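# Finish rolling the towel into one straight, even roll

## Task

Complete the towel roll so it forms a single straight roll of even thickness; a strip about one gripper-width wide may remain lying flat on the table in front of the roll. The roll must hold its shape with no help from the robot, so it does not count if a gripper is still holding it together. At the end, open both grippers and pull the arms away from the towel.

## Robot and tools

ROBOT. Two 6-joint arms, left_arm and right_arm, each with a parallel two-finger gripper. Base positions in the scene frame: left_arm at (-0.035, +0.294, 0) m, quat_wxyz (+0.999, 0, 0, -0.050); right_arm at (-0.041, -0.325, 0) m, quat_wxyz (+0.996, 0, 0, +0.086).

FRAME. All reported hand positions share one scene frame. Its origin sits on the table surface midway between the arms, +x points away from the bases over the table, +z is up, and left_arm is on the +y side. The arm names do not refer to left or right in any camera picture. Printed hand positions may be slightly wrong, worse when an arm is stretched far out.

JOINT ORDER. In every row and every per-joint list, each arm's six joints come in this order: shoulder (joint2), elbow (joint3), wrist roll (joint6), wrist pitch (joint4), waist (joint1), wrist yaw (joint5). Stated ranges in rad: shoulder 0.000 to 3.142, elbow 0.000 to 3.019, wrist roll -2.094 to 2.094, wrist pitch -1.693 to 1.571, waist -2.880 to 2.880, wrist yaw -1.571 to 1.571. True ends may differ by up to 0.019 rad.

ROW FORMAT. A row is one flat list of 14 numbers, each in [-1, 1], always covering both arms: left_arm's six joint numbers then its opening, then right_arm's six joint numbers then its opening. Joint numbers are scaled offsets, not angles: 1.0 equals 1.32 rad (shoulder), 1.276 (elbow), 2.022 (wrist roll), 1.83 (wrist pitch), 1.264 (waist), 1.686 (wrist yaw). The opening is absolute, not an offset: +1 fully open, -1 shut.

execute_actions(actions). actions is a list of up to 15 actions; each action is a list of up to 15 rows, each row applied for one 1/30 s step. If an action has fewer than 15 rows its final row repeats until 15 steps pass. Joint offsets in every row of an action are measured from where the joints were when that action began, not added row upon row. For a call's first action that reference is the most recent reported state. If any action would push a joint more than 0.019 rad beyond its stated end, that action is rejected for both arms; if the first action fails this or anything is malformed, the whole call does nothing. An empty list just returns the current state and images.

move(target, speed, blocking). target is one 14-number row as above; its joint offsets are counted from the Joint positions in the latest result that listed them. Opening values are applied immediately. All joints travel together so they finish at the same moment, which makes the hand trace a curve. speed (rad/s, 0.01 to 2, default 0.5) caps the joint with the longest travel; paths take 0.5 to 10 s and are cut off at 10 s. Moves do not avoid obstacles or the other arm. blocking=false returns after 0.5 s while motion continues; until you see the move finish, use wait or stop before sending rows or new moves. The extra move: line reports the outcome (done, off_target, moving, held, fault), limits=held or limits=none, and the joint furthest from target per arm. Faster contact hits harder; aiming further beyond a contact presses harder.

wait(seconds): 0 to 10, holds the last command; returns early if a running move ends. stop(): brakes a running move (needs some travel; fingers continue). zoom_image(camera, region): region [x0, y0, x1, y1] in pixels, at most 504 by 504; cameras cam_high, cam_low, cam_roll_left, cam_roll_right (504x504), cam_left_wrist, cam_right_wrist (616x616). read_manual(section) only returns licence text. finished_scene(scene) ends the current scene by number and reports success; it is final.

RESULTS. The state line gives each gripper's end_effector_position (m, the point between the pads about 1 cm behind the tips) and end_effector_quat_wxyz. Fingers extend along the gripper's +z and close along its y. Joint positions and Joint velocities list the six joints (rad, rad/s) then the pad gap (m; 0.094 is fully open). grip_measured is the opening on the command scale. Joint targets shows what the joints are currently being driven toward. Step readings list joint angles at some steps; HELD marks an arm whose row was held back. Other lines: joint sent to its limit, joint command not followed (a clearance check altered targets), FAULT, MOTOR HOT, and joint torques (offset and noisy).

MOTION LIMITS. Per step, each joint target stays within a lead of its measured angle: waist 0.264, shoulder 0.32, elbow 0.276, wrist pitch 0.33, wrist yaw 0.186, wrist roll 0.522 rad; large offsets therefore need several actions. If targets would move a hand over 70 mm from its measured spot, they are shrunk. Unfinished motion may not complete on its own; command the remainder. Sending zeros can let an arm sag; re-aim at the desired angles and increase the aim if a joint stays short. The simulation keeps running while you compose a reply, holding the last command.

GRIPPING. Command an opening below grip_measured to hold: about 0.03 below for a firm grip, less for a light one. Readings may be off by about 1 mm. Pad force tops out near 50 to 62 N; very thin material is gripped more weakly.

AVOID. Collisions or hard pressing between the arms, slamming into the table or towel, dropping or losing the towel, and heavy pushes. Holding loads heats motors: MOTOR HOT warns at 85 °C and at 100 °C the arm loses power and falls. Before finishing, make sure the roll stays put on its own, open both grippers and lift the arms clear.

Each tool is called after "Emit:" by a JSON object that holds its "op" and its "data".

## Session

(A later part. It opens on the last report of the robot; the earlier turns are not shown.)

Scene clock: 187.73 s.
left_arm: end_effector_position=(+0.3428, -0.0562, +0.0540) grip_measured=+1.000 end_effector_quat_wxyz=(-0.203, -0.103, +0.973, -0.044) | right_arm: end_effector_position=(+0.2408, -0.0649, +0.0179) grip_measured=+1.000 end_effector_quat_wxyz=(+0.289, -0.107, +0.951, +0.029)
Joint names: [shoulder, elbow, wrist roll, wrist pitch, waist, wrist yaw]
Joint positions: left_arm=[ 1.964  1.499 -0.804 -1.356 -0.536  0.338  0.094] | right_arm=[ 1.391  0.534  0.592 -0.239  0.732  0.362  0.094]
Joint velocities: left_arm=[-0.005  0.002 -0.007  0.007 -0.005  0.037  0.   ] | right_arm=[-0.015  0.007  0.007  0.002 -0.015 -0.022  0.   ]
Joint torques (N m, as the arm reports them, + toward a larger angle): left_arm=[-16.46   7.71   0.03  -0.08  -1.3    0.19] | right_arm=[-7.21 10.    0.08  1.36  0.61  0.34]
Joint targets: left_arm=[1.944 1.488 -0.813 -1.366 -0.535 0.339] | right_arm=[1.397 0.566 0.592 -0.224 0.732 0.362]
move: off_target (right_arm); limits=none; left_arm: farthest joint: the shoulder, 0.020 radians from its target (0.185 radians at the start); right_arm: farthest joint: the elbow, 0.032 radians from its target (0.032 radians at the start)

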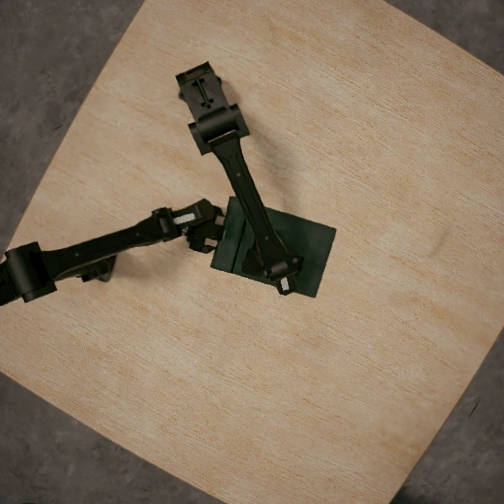

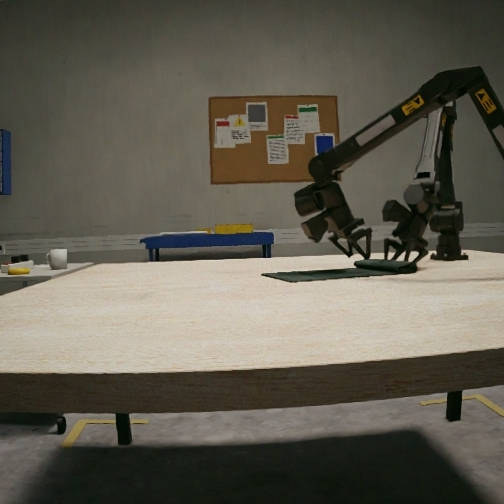

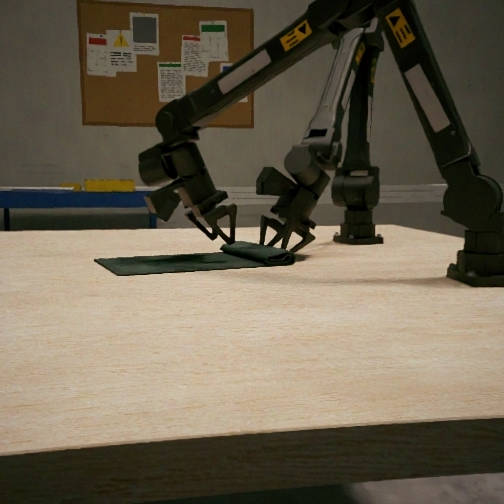

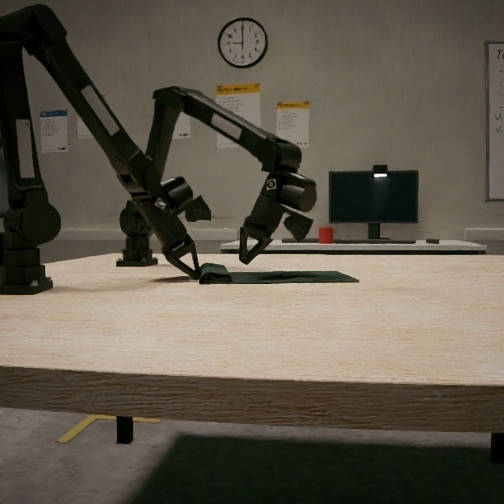

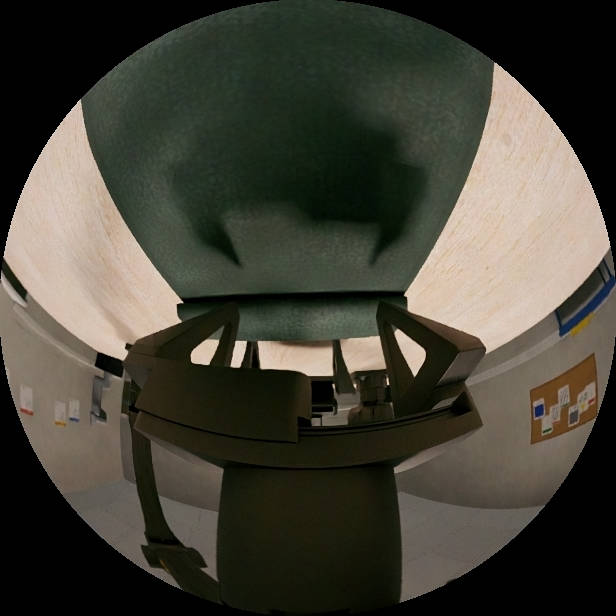

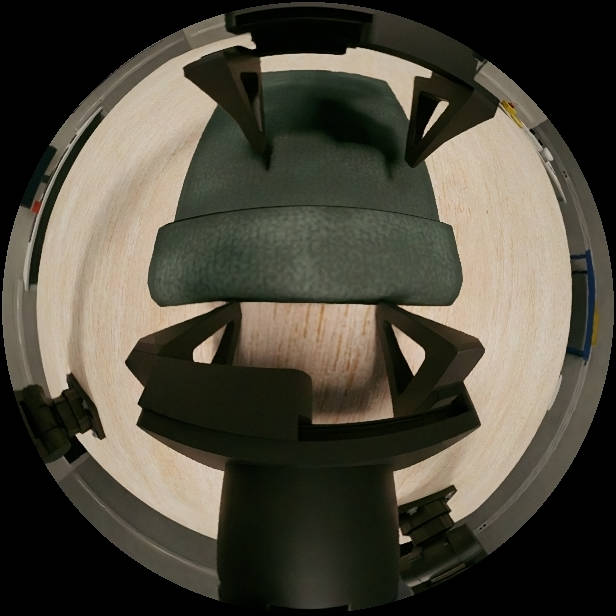

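Emit:
{"op": "move", "data": {"target": [0.04,-0.07,0,0.065,0.015,0,1,0.005,0.025,0,0.008,0,0,1], "speed": 0.1}}

Emit:
{"op": "zoom_image", "data": {"camera": "cam_roll_right", "region": [130, 180, 370, 310]}}

Scene clock: 194.10 s.
left_arm: end_effector_position=(+0.3395, -0.0491, +0.0212) grip_measured=+1.000 end_effector_quat_wxyz=(-0.201, -0.109, +0.972, -0.047) | right_arm: end_effector_position=(+0.2408, -0.0649, +0.0179) grip_measured=+1.000 end_effector_quat_wxyz=(+0.289, -0.107, +0.951, +0.029)
Joint names: [shoulder, elbow, wrist roll, wrist pitch, waist, wrist yaw]
Joint positions: left_arm=[ 1.986  1.436 -0.808 -1.266 -0.528  0.341  0.094] | right_arm=[ 1.391  0.534  0.592 -0.239  0.732  0.362  0.094]
Joint velocities: left_arm=[-0.015  0.007 -0.066  0.007 -0.005 -0.007  0.   ] | right_arm=[-0.005 -0.017  0.022 -0.017 -0.005  0.022  0.   ]
Joint torques (N m, as the arm reports them, + toward a larger angle): left_arm=[-14.     5.97   0.14   1.33  -1.02  -0.03] | right_arm=[-7.48 10.04  0.07  1.35  0.85  0.34]
Joint targets: left_arm=[2.017 1.409 -0.804 -1.238 -0.517 0.337] | right_arm=[1.397 0.566 0.592 -0.224 0.732 0.362]
move: off_target (left_arm, right_arm); limits=none; left_arm: farthest joint: the shoulder, 0.031 radians from its target (0.052 radians at the start); right_arm: farthest joint: the elbow, 0.032 radians from its target (0.032 radians at the start)

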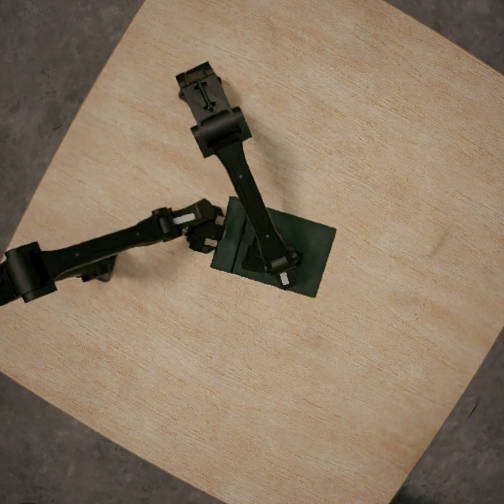

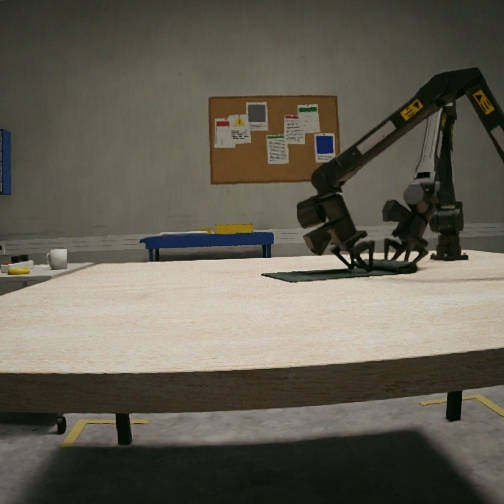

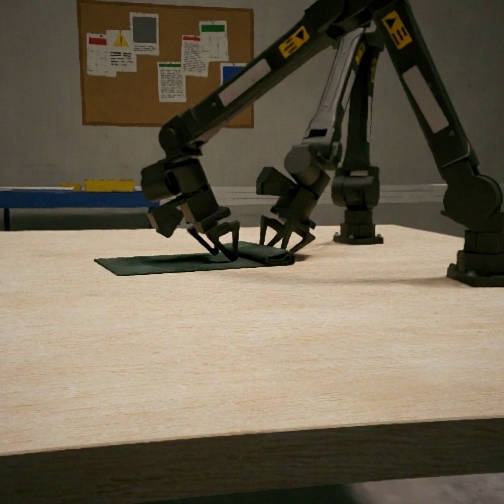

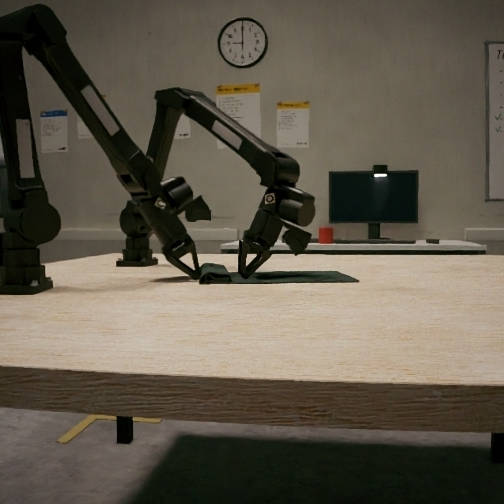

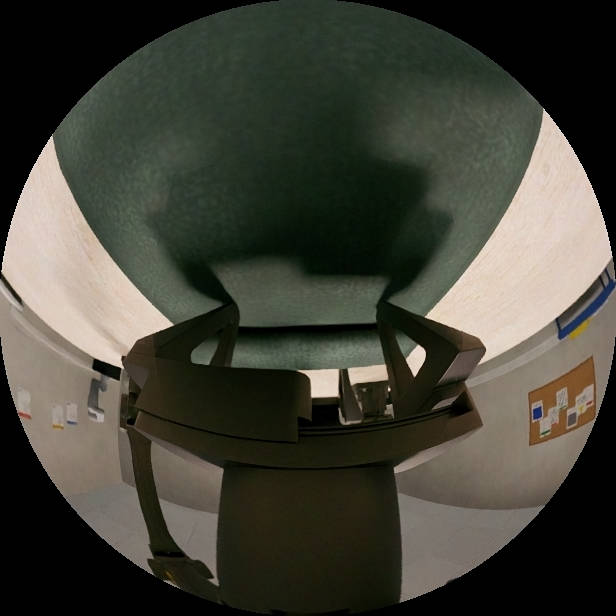

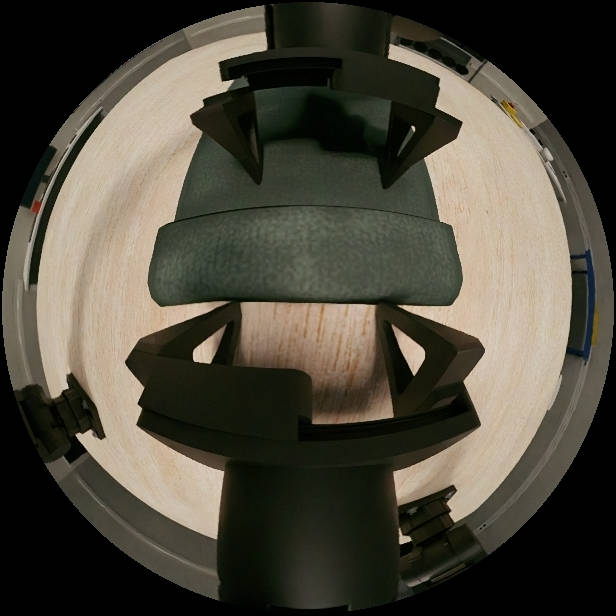

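Region (130, 180, 370, 310) of cam_roll_right's 504x504 image, scaled by 2.100, with more detail than that image has; it fills the top 273 rows of this view, and the rest is white.

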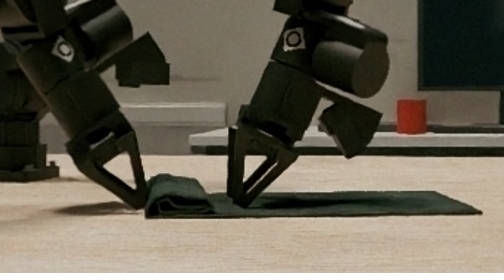

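Emit:
{"op": "move", "data": {"target": [0.03,-0.025,0,0.015,0,0,1,0.055,0.1,-0.044,0.014,-0.066,-0.022,1], "speed": 0.07}}

Emit:
{"op": "zoom_image", "data": {"camera": "cam_roll_right", "region": [130, 180, 370, 310]}}

Scene clock: 200.27 s.
left_arm: end_effector_position=(+0.3391, -0.0491, +0.0213) grip_measured=+1.000 end_effector_quat_wxyz=(-0.201, -0.109, +0.972, -0.049) | right_arm: end_effector_position=(+0.2811, -0.0547, +0.0252) grip_measured=+1.000 end_effector_quat_wxyz=(+0.291, -0.107, +0.950, +0.031)
Joint names: [shoulder, elbow, wrist roll, wrist pitch, waist, wrist yaw]
Joint positions: left_arm=[ 1.983  1.433 -0.81  -1.263 -0.528  0.342  0.094] | right_arm=[ 1.453  0.622  0.52  -0.234  0.657  0.327  0.094]
Joint velocities: left_arm=[-0.024 -0.007  0.037  0.012 -0.005  0.007  0.   ] | right_arm=[-0.015 -0.012 -0.022 -0.002  0.005  0.007  0.   ]
Joint torques (N m, as the arm reports them, + toward a larger angle): left_arm=[-12.66   5.66   0.13   1.25  -1.6    0.09] | right_arm=[-8.35 10.95 -0.1   1.69 -0.22  0.22]
Joint targets: left_arm=[2.025 1.404 -0.808 -1.239 -0.528 0.341] | right_arm=[1.463 0.662 0.502 -0.213 0.649 0.325]
move: off_target (left_arm, right_arm); limits=none; left_arm: farthest joint: the shoulder, 0.042 radians from its target (0.040 radians at the start); right_arm: farthest joint: the elbow, 0.040 radians from its target (0.127 radians at the start)

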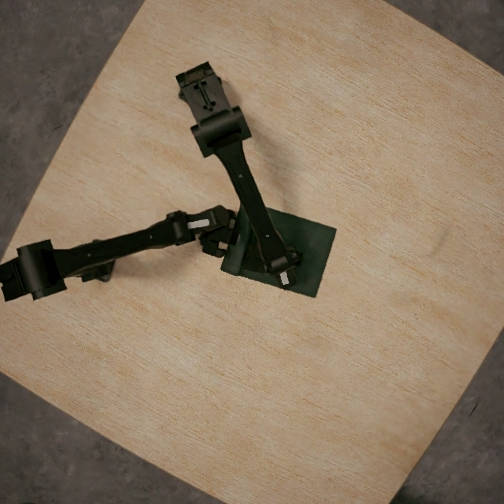

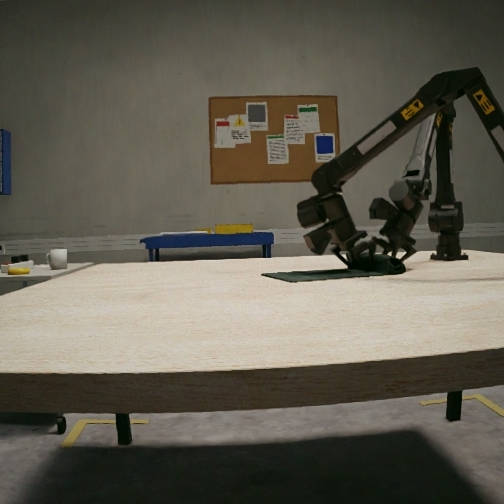

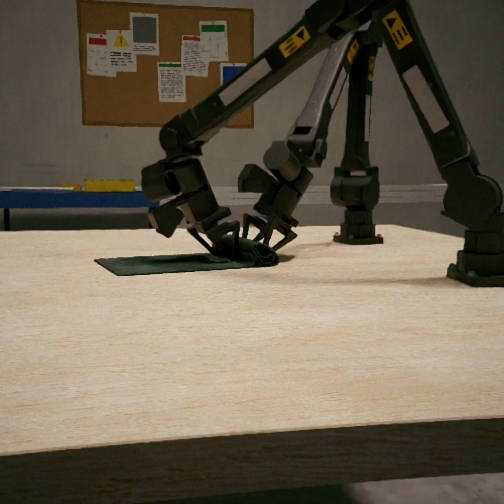

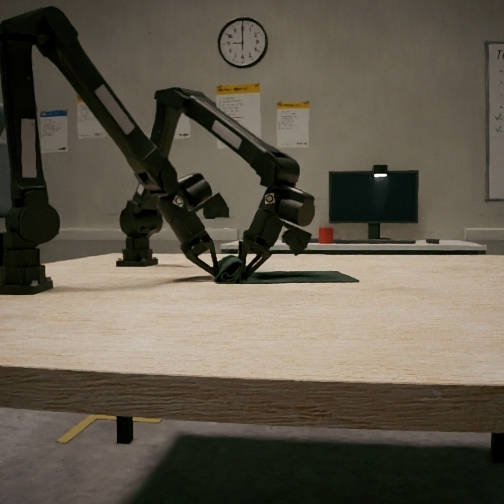

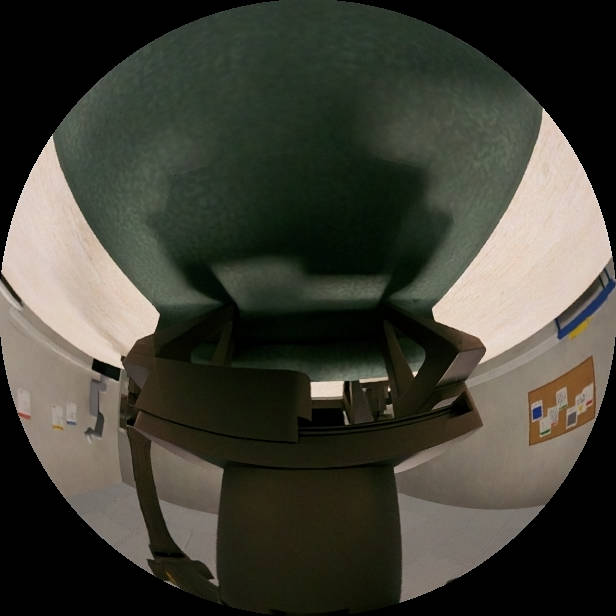

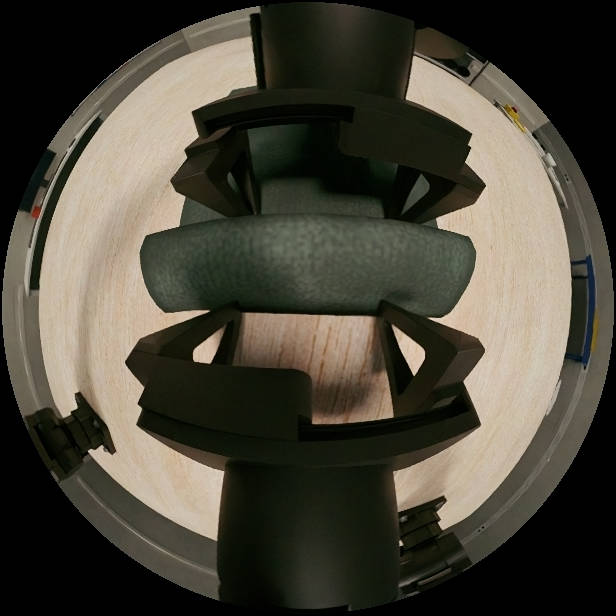

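Region (130, 180, 370, 310) of cam_roll_right's 504x504 image, scaled by 2.100, with more detail than that image has; it fills the top 273 rows of this view, and the rest is white.

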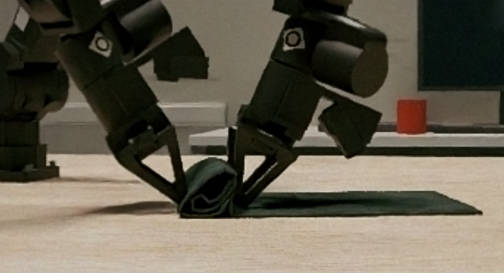

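Emit:
{"op": "zoom_image", "data": {"camera": "cam_roll_right", "region": [195, 240, 275, 295]}}

Region (195, 240, 275, 295) of cam_roll_right's 504x504 image, scaled by 6.300, with more detail than that image has; it fills the top 346 rows of this view, and the rest is white.

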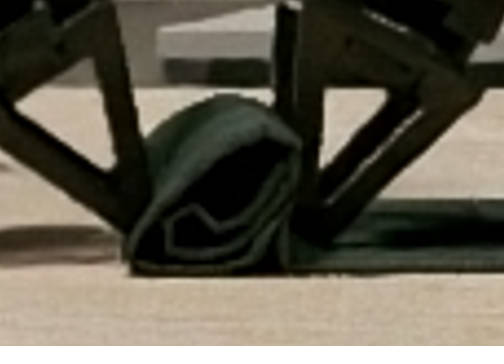

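Emit:
{"op": "move", "data": {"target": [0.015,0.105,0.025,-0.04,0.04,-0.01,1,-0.035,0.042,0,-0.035,0,0,1], "speed": 0.1}}

Emit:
{"op": "zoom_image", "data": {"camera": "cam_roll_right", "region": [185, 220, 305, 295]}}

Scene clock: 215.10 s.
left_arm: end_effector_position=(+0.3715, -0.0408, +0.0476) grip_measured=+1.000 end_effector_quat_wxyz=(-0.186, -0.109, +0.975, -0.058) | right_arm: end_effector_position=(+0.2802, -0.0557, +0.0358) grip_measured=+1.000 end_effector_quat_wxyz=(+0.288, -0.108, +0.951, +0.028)
Joint names: [shoulder, elbow, wrist roll, wrist pitch, waist, wrist yaw]
Joint positions: left_arm=[ 1.981  1.513 -0.769 -1.324 -0.483  0.327  0.094] | right_arm=[ 1.424  0.635  0.519 -0.286  0.657  0.327  0.094]
Joint velocities: left_arm=[-0.005 -0.012 -0.037  0.012  0.015  0.007  0.   ] | right_arm=[ 0.005  0.012  0.022 -0.002 -0.005  0.051  0.   ]
Joint torques (N m, as the arm reports them, + toward a larger angle): left_arm=[-14.45  13.17   0.19  -0.07  -1.07   0.03] | right_arm=[-10.22  11.29   0.08   0.17   0.68   0.32]
Joint targets: left_arm=[2.003 1.567 -0.759 -1.336 -0.477 0.325] | right_arm=[1.407 0.675 0.520 -0.298 0.657 0.327]
move: off_target (left_arm, right_arm); limits=none; left_arm: farthest joint: the elbow, 0.054 radians from its target (0.134 radians at the start); right_arm: farthest joint: the elbow, 0.041 radians from its target (0.054 radians at the start)

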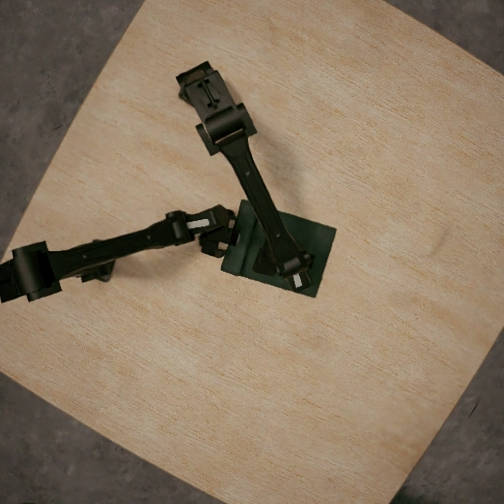

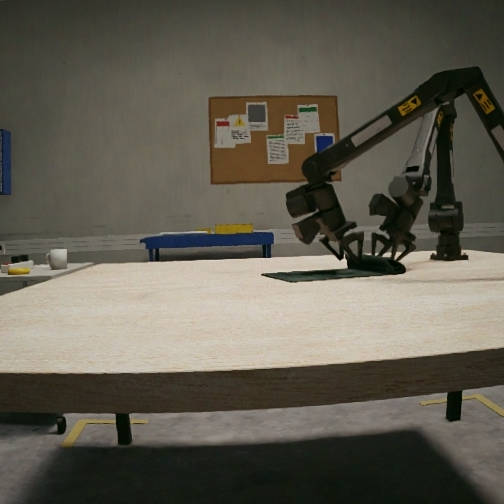

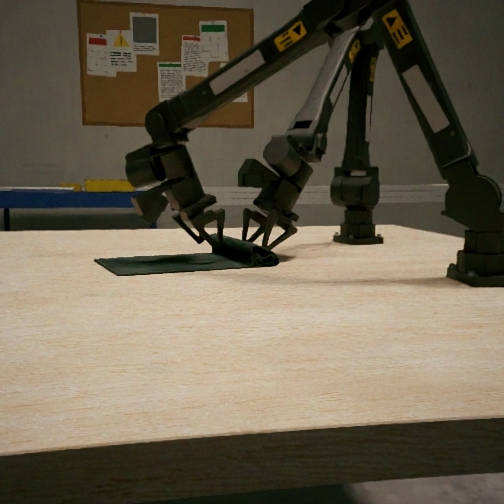

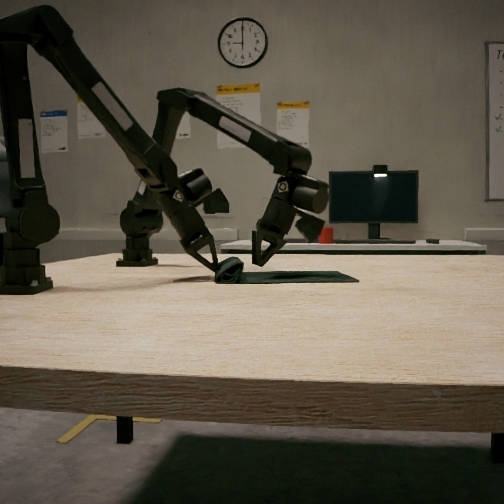

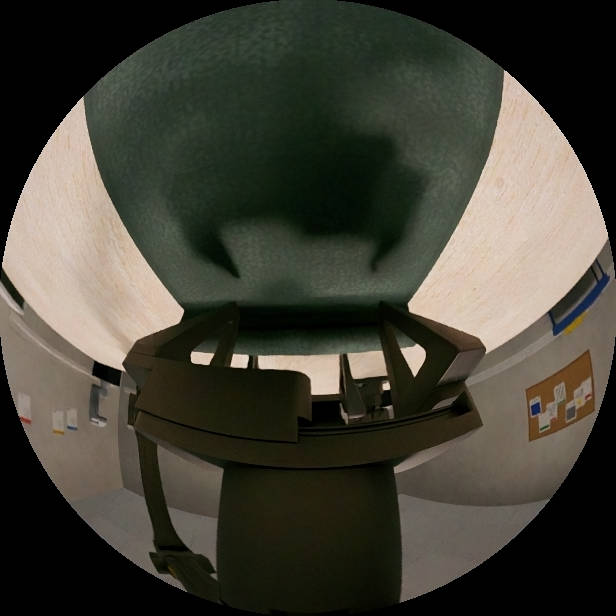

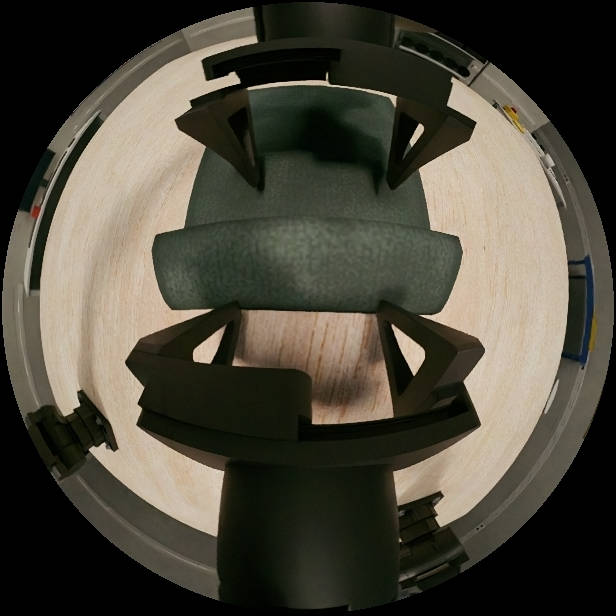

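Region (185, 220, 305, 295) of cam_roll_right's 504x504 image, scaled by 4.200, with more detail than that image has; it fills the top 315 rows of this view, and the rest is white.

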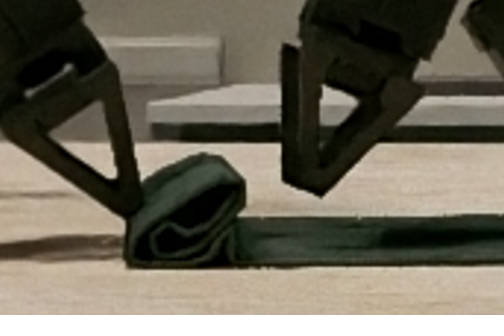

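Emit:
{"op": "move", "data": {"target": [0.075,0,0,0.04,0,0,1,0,0.03,0,0,0,0,1], "speed": 0.15}}

Emit:
{"op": "move", "data": {"target": [0.035,-0.01,0,0.01,0,0,1,0.07,0.1,-0.035,0.025,-0.055,-0.018,1], "speed": 0.07}}

Emit:
{"op": "zoom_image", "data": {"camera": "cam_roll_right", "region": [185, 220, 305, 295]}}

Scene clock: 222.00 s.
left_arm: end_effector_position=(+0.3758, -0.0438, +0.0225) grip_measured=+1.000 end_effector_quat_wxyz=(-0.188, -0.112, +0.974, -0.056) | right_arm: end_effector_position=(+0.2802, -0.0557, +0.0358) grip_measured=+1.000 end_effector_quat_wxyz=(+0.288, -0.108, +0.951, +0.028)
Joint names: [shoulder, elbow, wrist roll, wrist pitch, waist, wrist yaw]
Joint positions: left_arm=[ 2.026  1.513 -0.776 -1.283 -0.483  0.328  0.094] | right_arm=[ 1.424  0.635  0.519 -0.286  0.657  0.327  0.094]
Joint velocities: left_arm=[ 0.005  0.017  0.022 -0.002  0.015 -0.022  0.   ] | right_arm=[-0.005  0.007  0.066  0.002 -0.005  0.081  0.   ]
Joint torques (N m, as the arm reports them, + toward a larger angle): left_arm=[-13.05   8.52   0.17   1.52  -1.77   0.07] | right_arm=[-9.14 11.13  0.07  0.79  0.68  0.31]
Joint targets: left_arm=[2.080 1.513 -0.769 -1.251 -0.483 0.327] | right_arm=[1.424 0.673 0.519 -0.286 0.657 0.327]
move: off_target (left_arm, right_arm); limits=none; left_arm: farthest joint: the shoulder, 0.054 radians from its target (0.099 radians at the start); right_arm: farthest joint: the elbow, 0.038 radians from its target (0.038 radians at the start)

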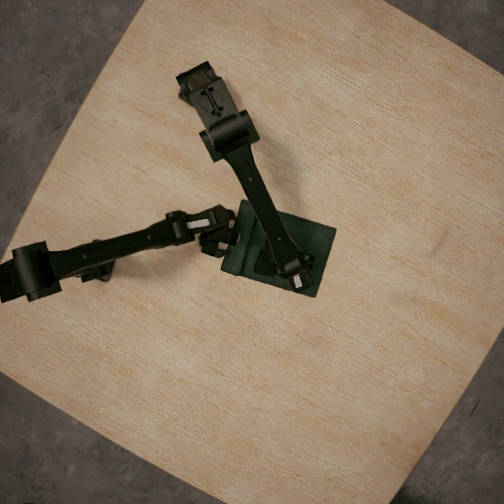

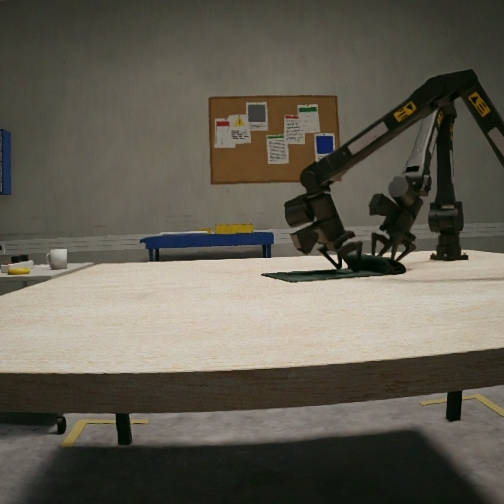

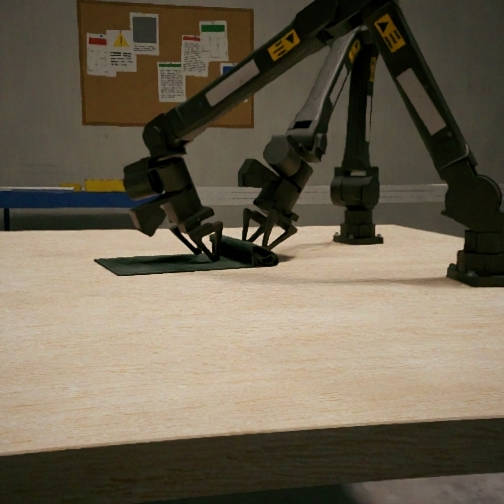

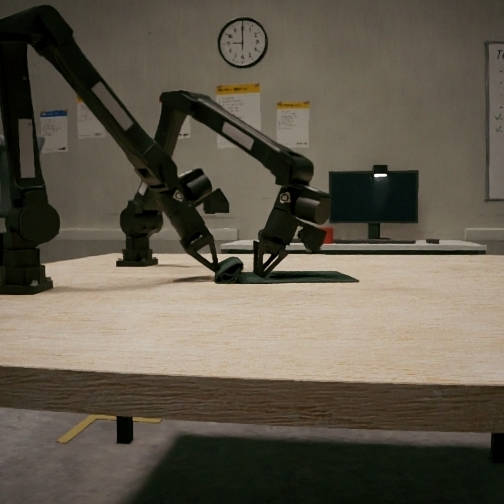

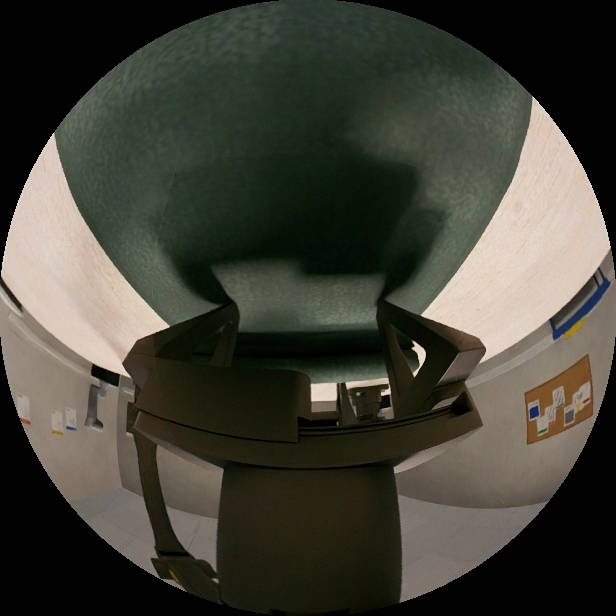

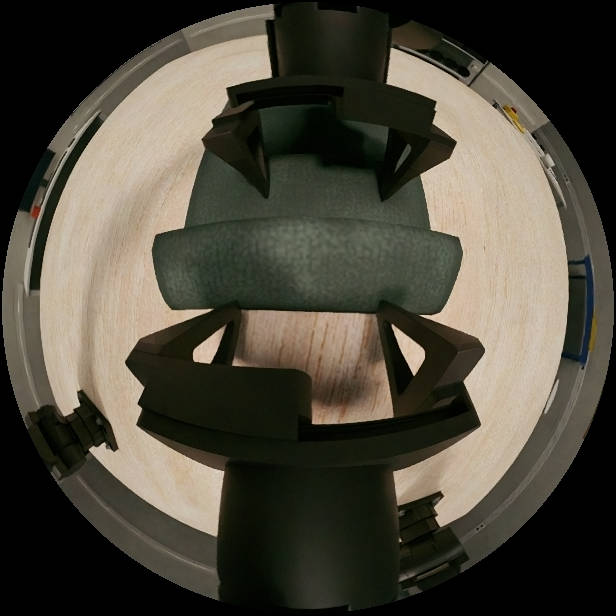

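Scene clock: 224.20 s.
left_arm: end_effector_position=(+0.3758, -0.0438, +0.0235) grip_measured=+1.000 end_effector_quat_wxyz=(-0.188, -0.113, +0.974, -0.057) | right_arm: end_effector_position=(+0.3202, -0.0458, +0.0367) grip_measured=+1.000 end_effector_quat_wxyz=(+0.292, -0.106, +0.950, +0.031)
Joint names: [shoulder, elbow, wrist roll, wrist pitch, waist, wrist yaw]
Joint positions: left_arm=[ 2.024  1.513 -0.776 -1.283 -0.483  0.328  0.094] | right_arm=[ 1.504  0.719  0.467 -0.263  0.596  0.298  0.094]
Joint velocities: left_arm=[-0.005 -0.002 -0.037  0.002  0.005 -0.066  0.   ] | right_arm=[ 0.005 -0.002  0.007  0.002 -0.005 -0.037  0.   ]
Joint torques (N m, as the arm reports them, + toward a larger angle): left_arm=[-13.89   7.23   0.1    1.08  -1.04   0.09] | right_arm=[-9.22 11.64 -0.13  1.88 -0.17  0.19]
Joint targets: left_arm=[2.072 1.500 -0.775 -1.264 -0.483 0.328] | right_arm=[1.516 0.763 0.449 -0.240 0.587 0.296]
move: off_target (left_arm, right_arm); limits=none; left_arm: farthest joint: the shoulder, 0.048 radians from its target (0.046 radians at the start); right_arm: farthest joint: the elbow, 0.043 radians from its target (0.128 radians at the start)

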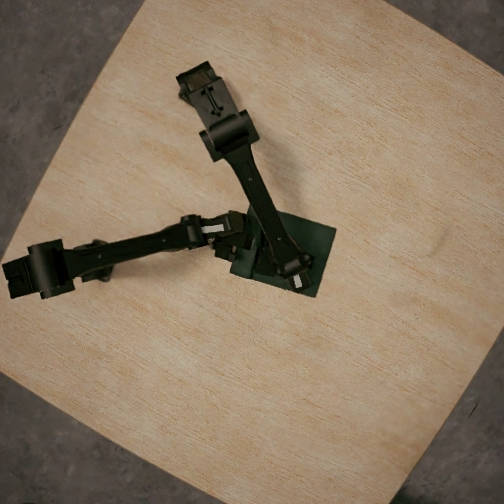

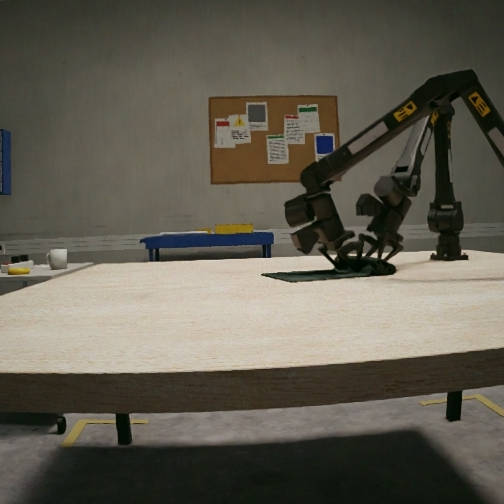

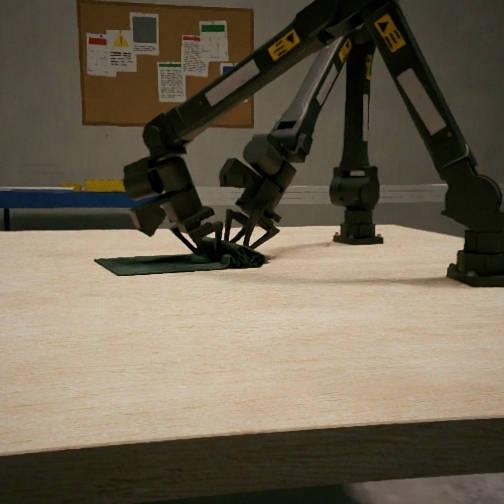

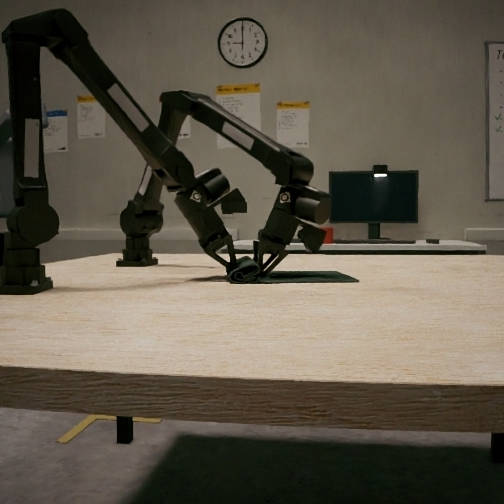

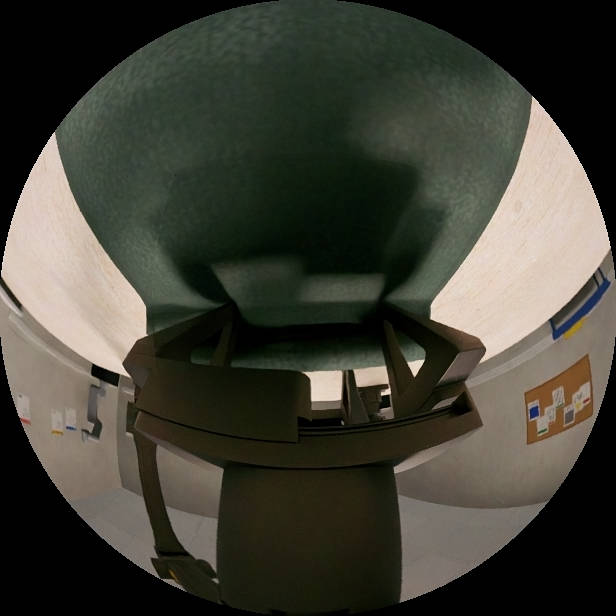

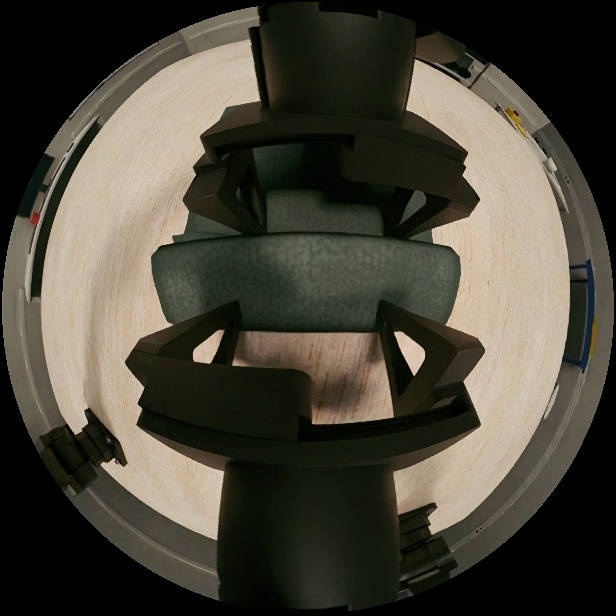

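Region (185, 220, 305, 295) of cam_roll_right's 504x504 image, scaled by 4.200, with more detail than that image has; it fills the top 315 rows of this view, and the rest is white.

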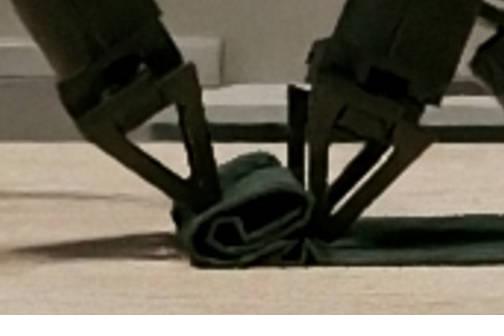

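Emit:
{"op": "move", "data": {"target": [0.085,0.12,0.03,-0.033,0.05,-0.012,1,0.02,0.02,0,0.01,0,0,1], "speed": 0.08}}

Emit:
{"op": "zoom_image", "data": {"camera": "cam_roll_right", "region": [205, 220, 325, 295]}}

Scene clock: 234.10 s.
left_arm: end_effector_position=(+0.4115, -0.0328, +0.0235) grip_measured=+1.000 end_effector_quat_wxyz=(-0.191, -0.121, +0.973, -0.053) | right_arm: end_effector_position=(+0.3188, -0.0471, +0.0309) grip_measured=+1.000 end_effector_quat_wxyz=(+0.287, -0.107, +0.952, +0.027)
Joint names: [shoulder, elbow, wrist roll, wrist pitch, waist, wrist yaw]
Joint positions: left_arm=[ 2.089  1.621 -0.742 -1.35  -0.434  0.316  0.094] | right_arm=[ 1.516  0.718  0.467 -0.263  0.596  0.298  0.094]
Joint velocities: left_arm=[-0.015  0.007  0.051  0.022 -0.005  0.022  0.   ] | right_arm=[ 0.005 -0.002 -0.037 -0.007  0.005 -0.037  0.   ]
Joint torques (N m, as the arm reports them, + toward a larger angle): left_arm=[-13.87  12.5    0.37   0.41  -0.04  -0.33] | right_arm=[-9.33  9.96  0.06  1.57  0.78  0.29]
Joint targets: left_arm=[2.136 1.666 -0.715 -1.344 -0.420 0.307] | right_arm=[1.530 0.745 0.467 -0.244 0.596 0.298]
move: off_target (left_arm, right_arm); limits=none; left_arm: farthest joint: the shoulder, 0.048 radians from its target (0.112 radians at the start); right_arm: farthest joint: the elbow, 0.027 radians from its target (0.025 radians at the start)

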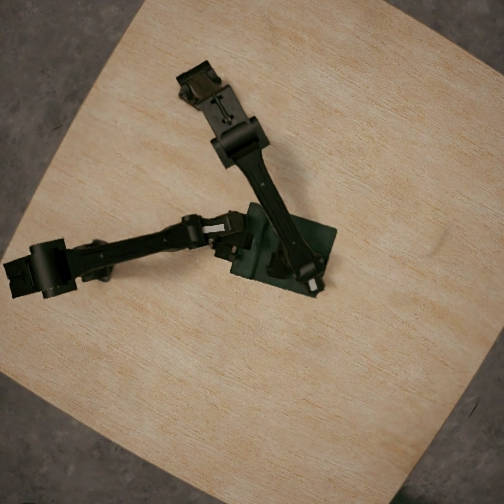

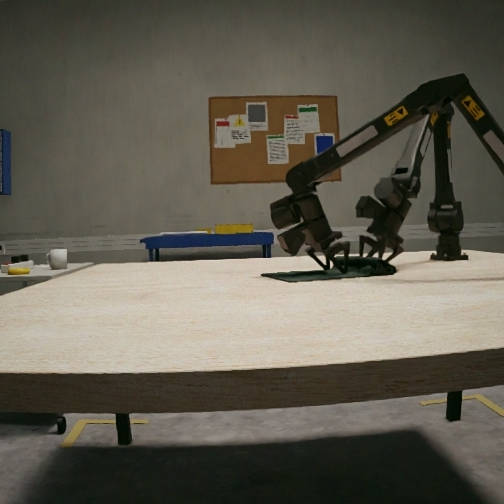

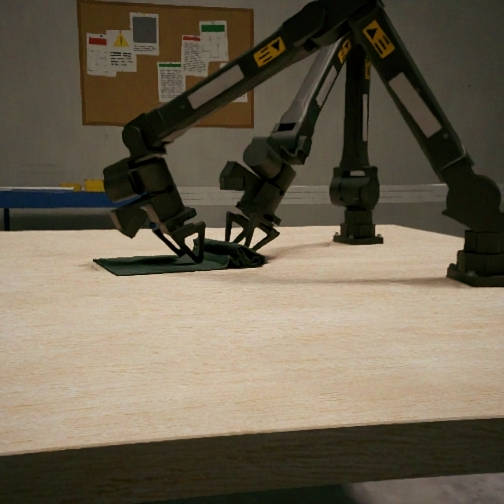

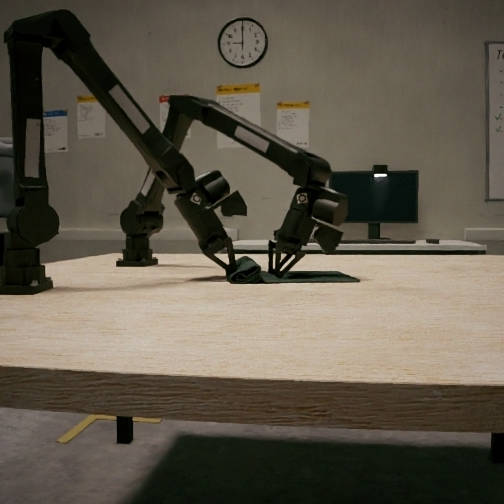

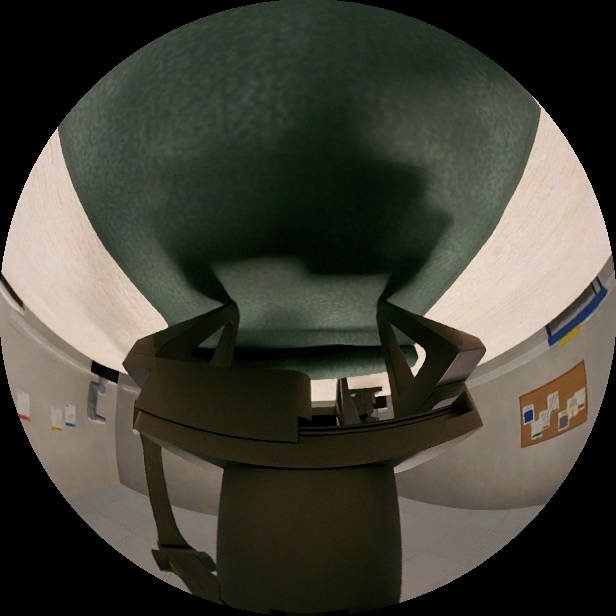

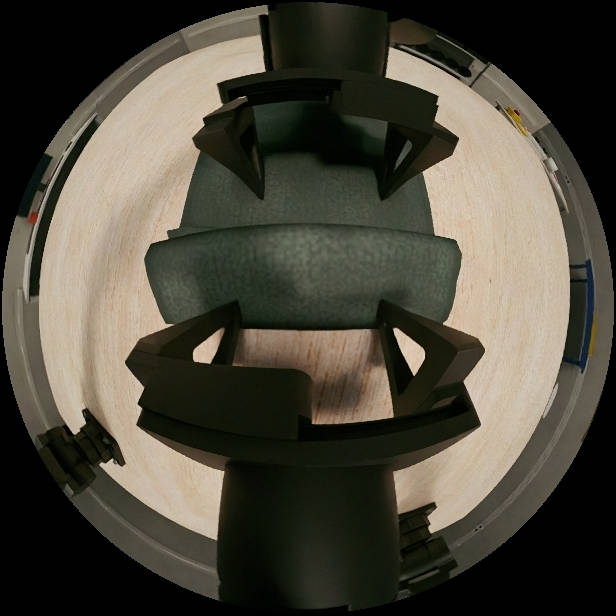

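Region (205, 220, 325, 295) of cam_roll_right's 504x504 image, scaled by 4.200, with more detail than that image has; it fills the top 315 rows of this view, and the rest is white.

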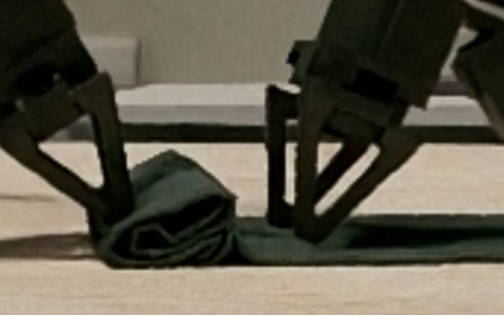

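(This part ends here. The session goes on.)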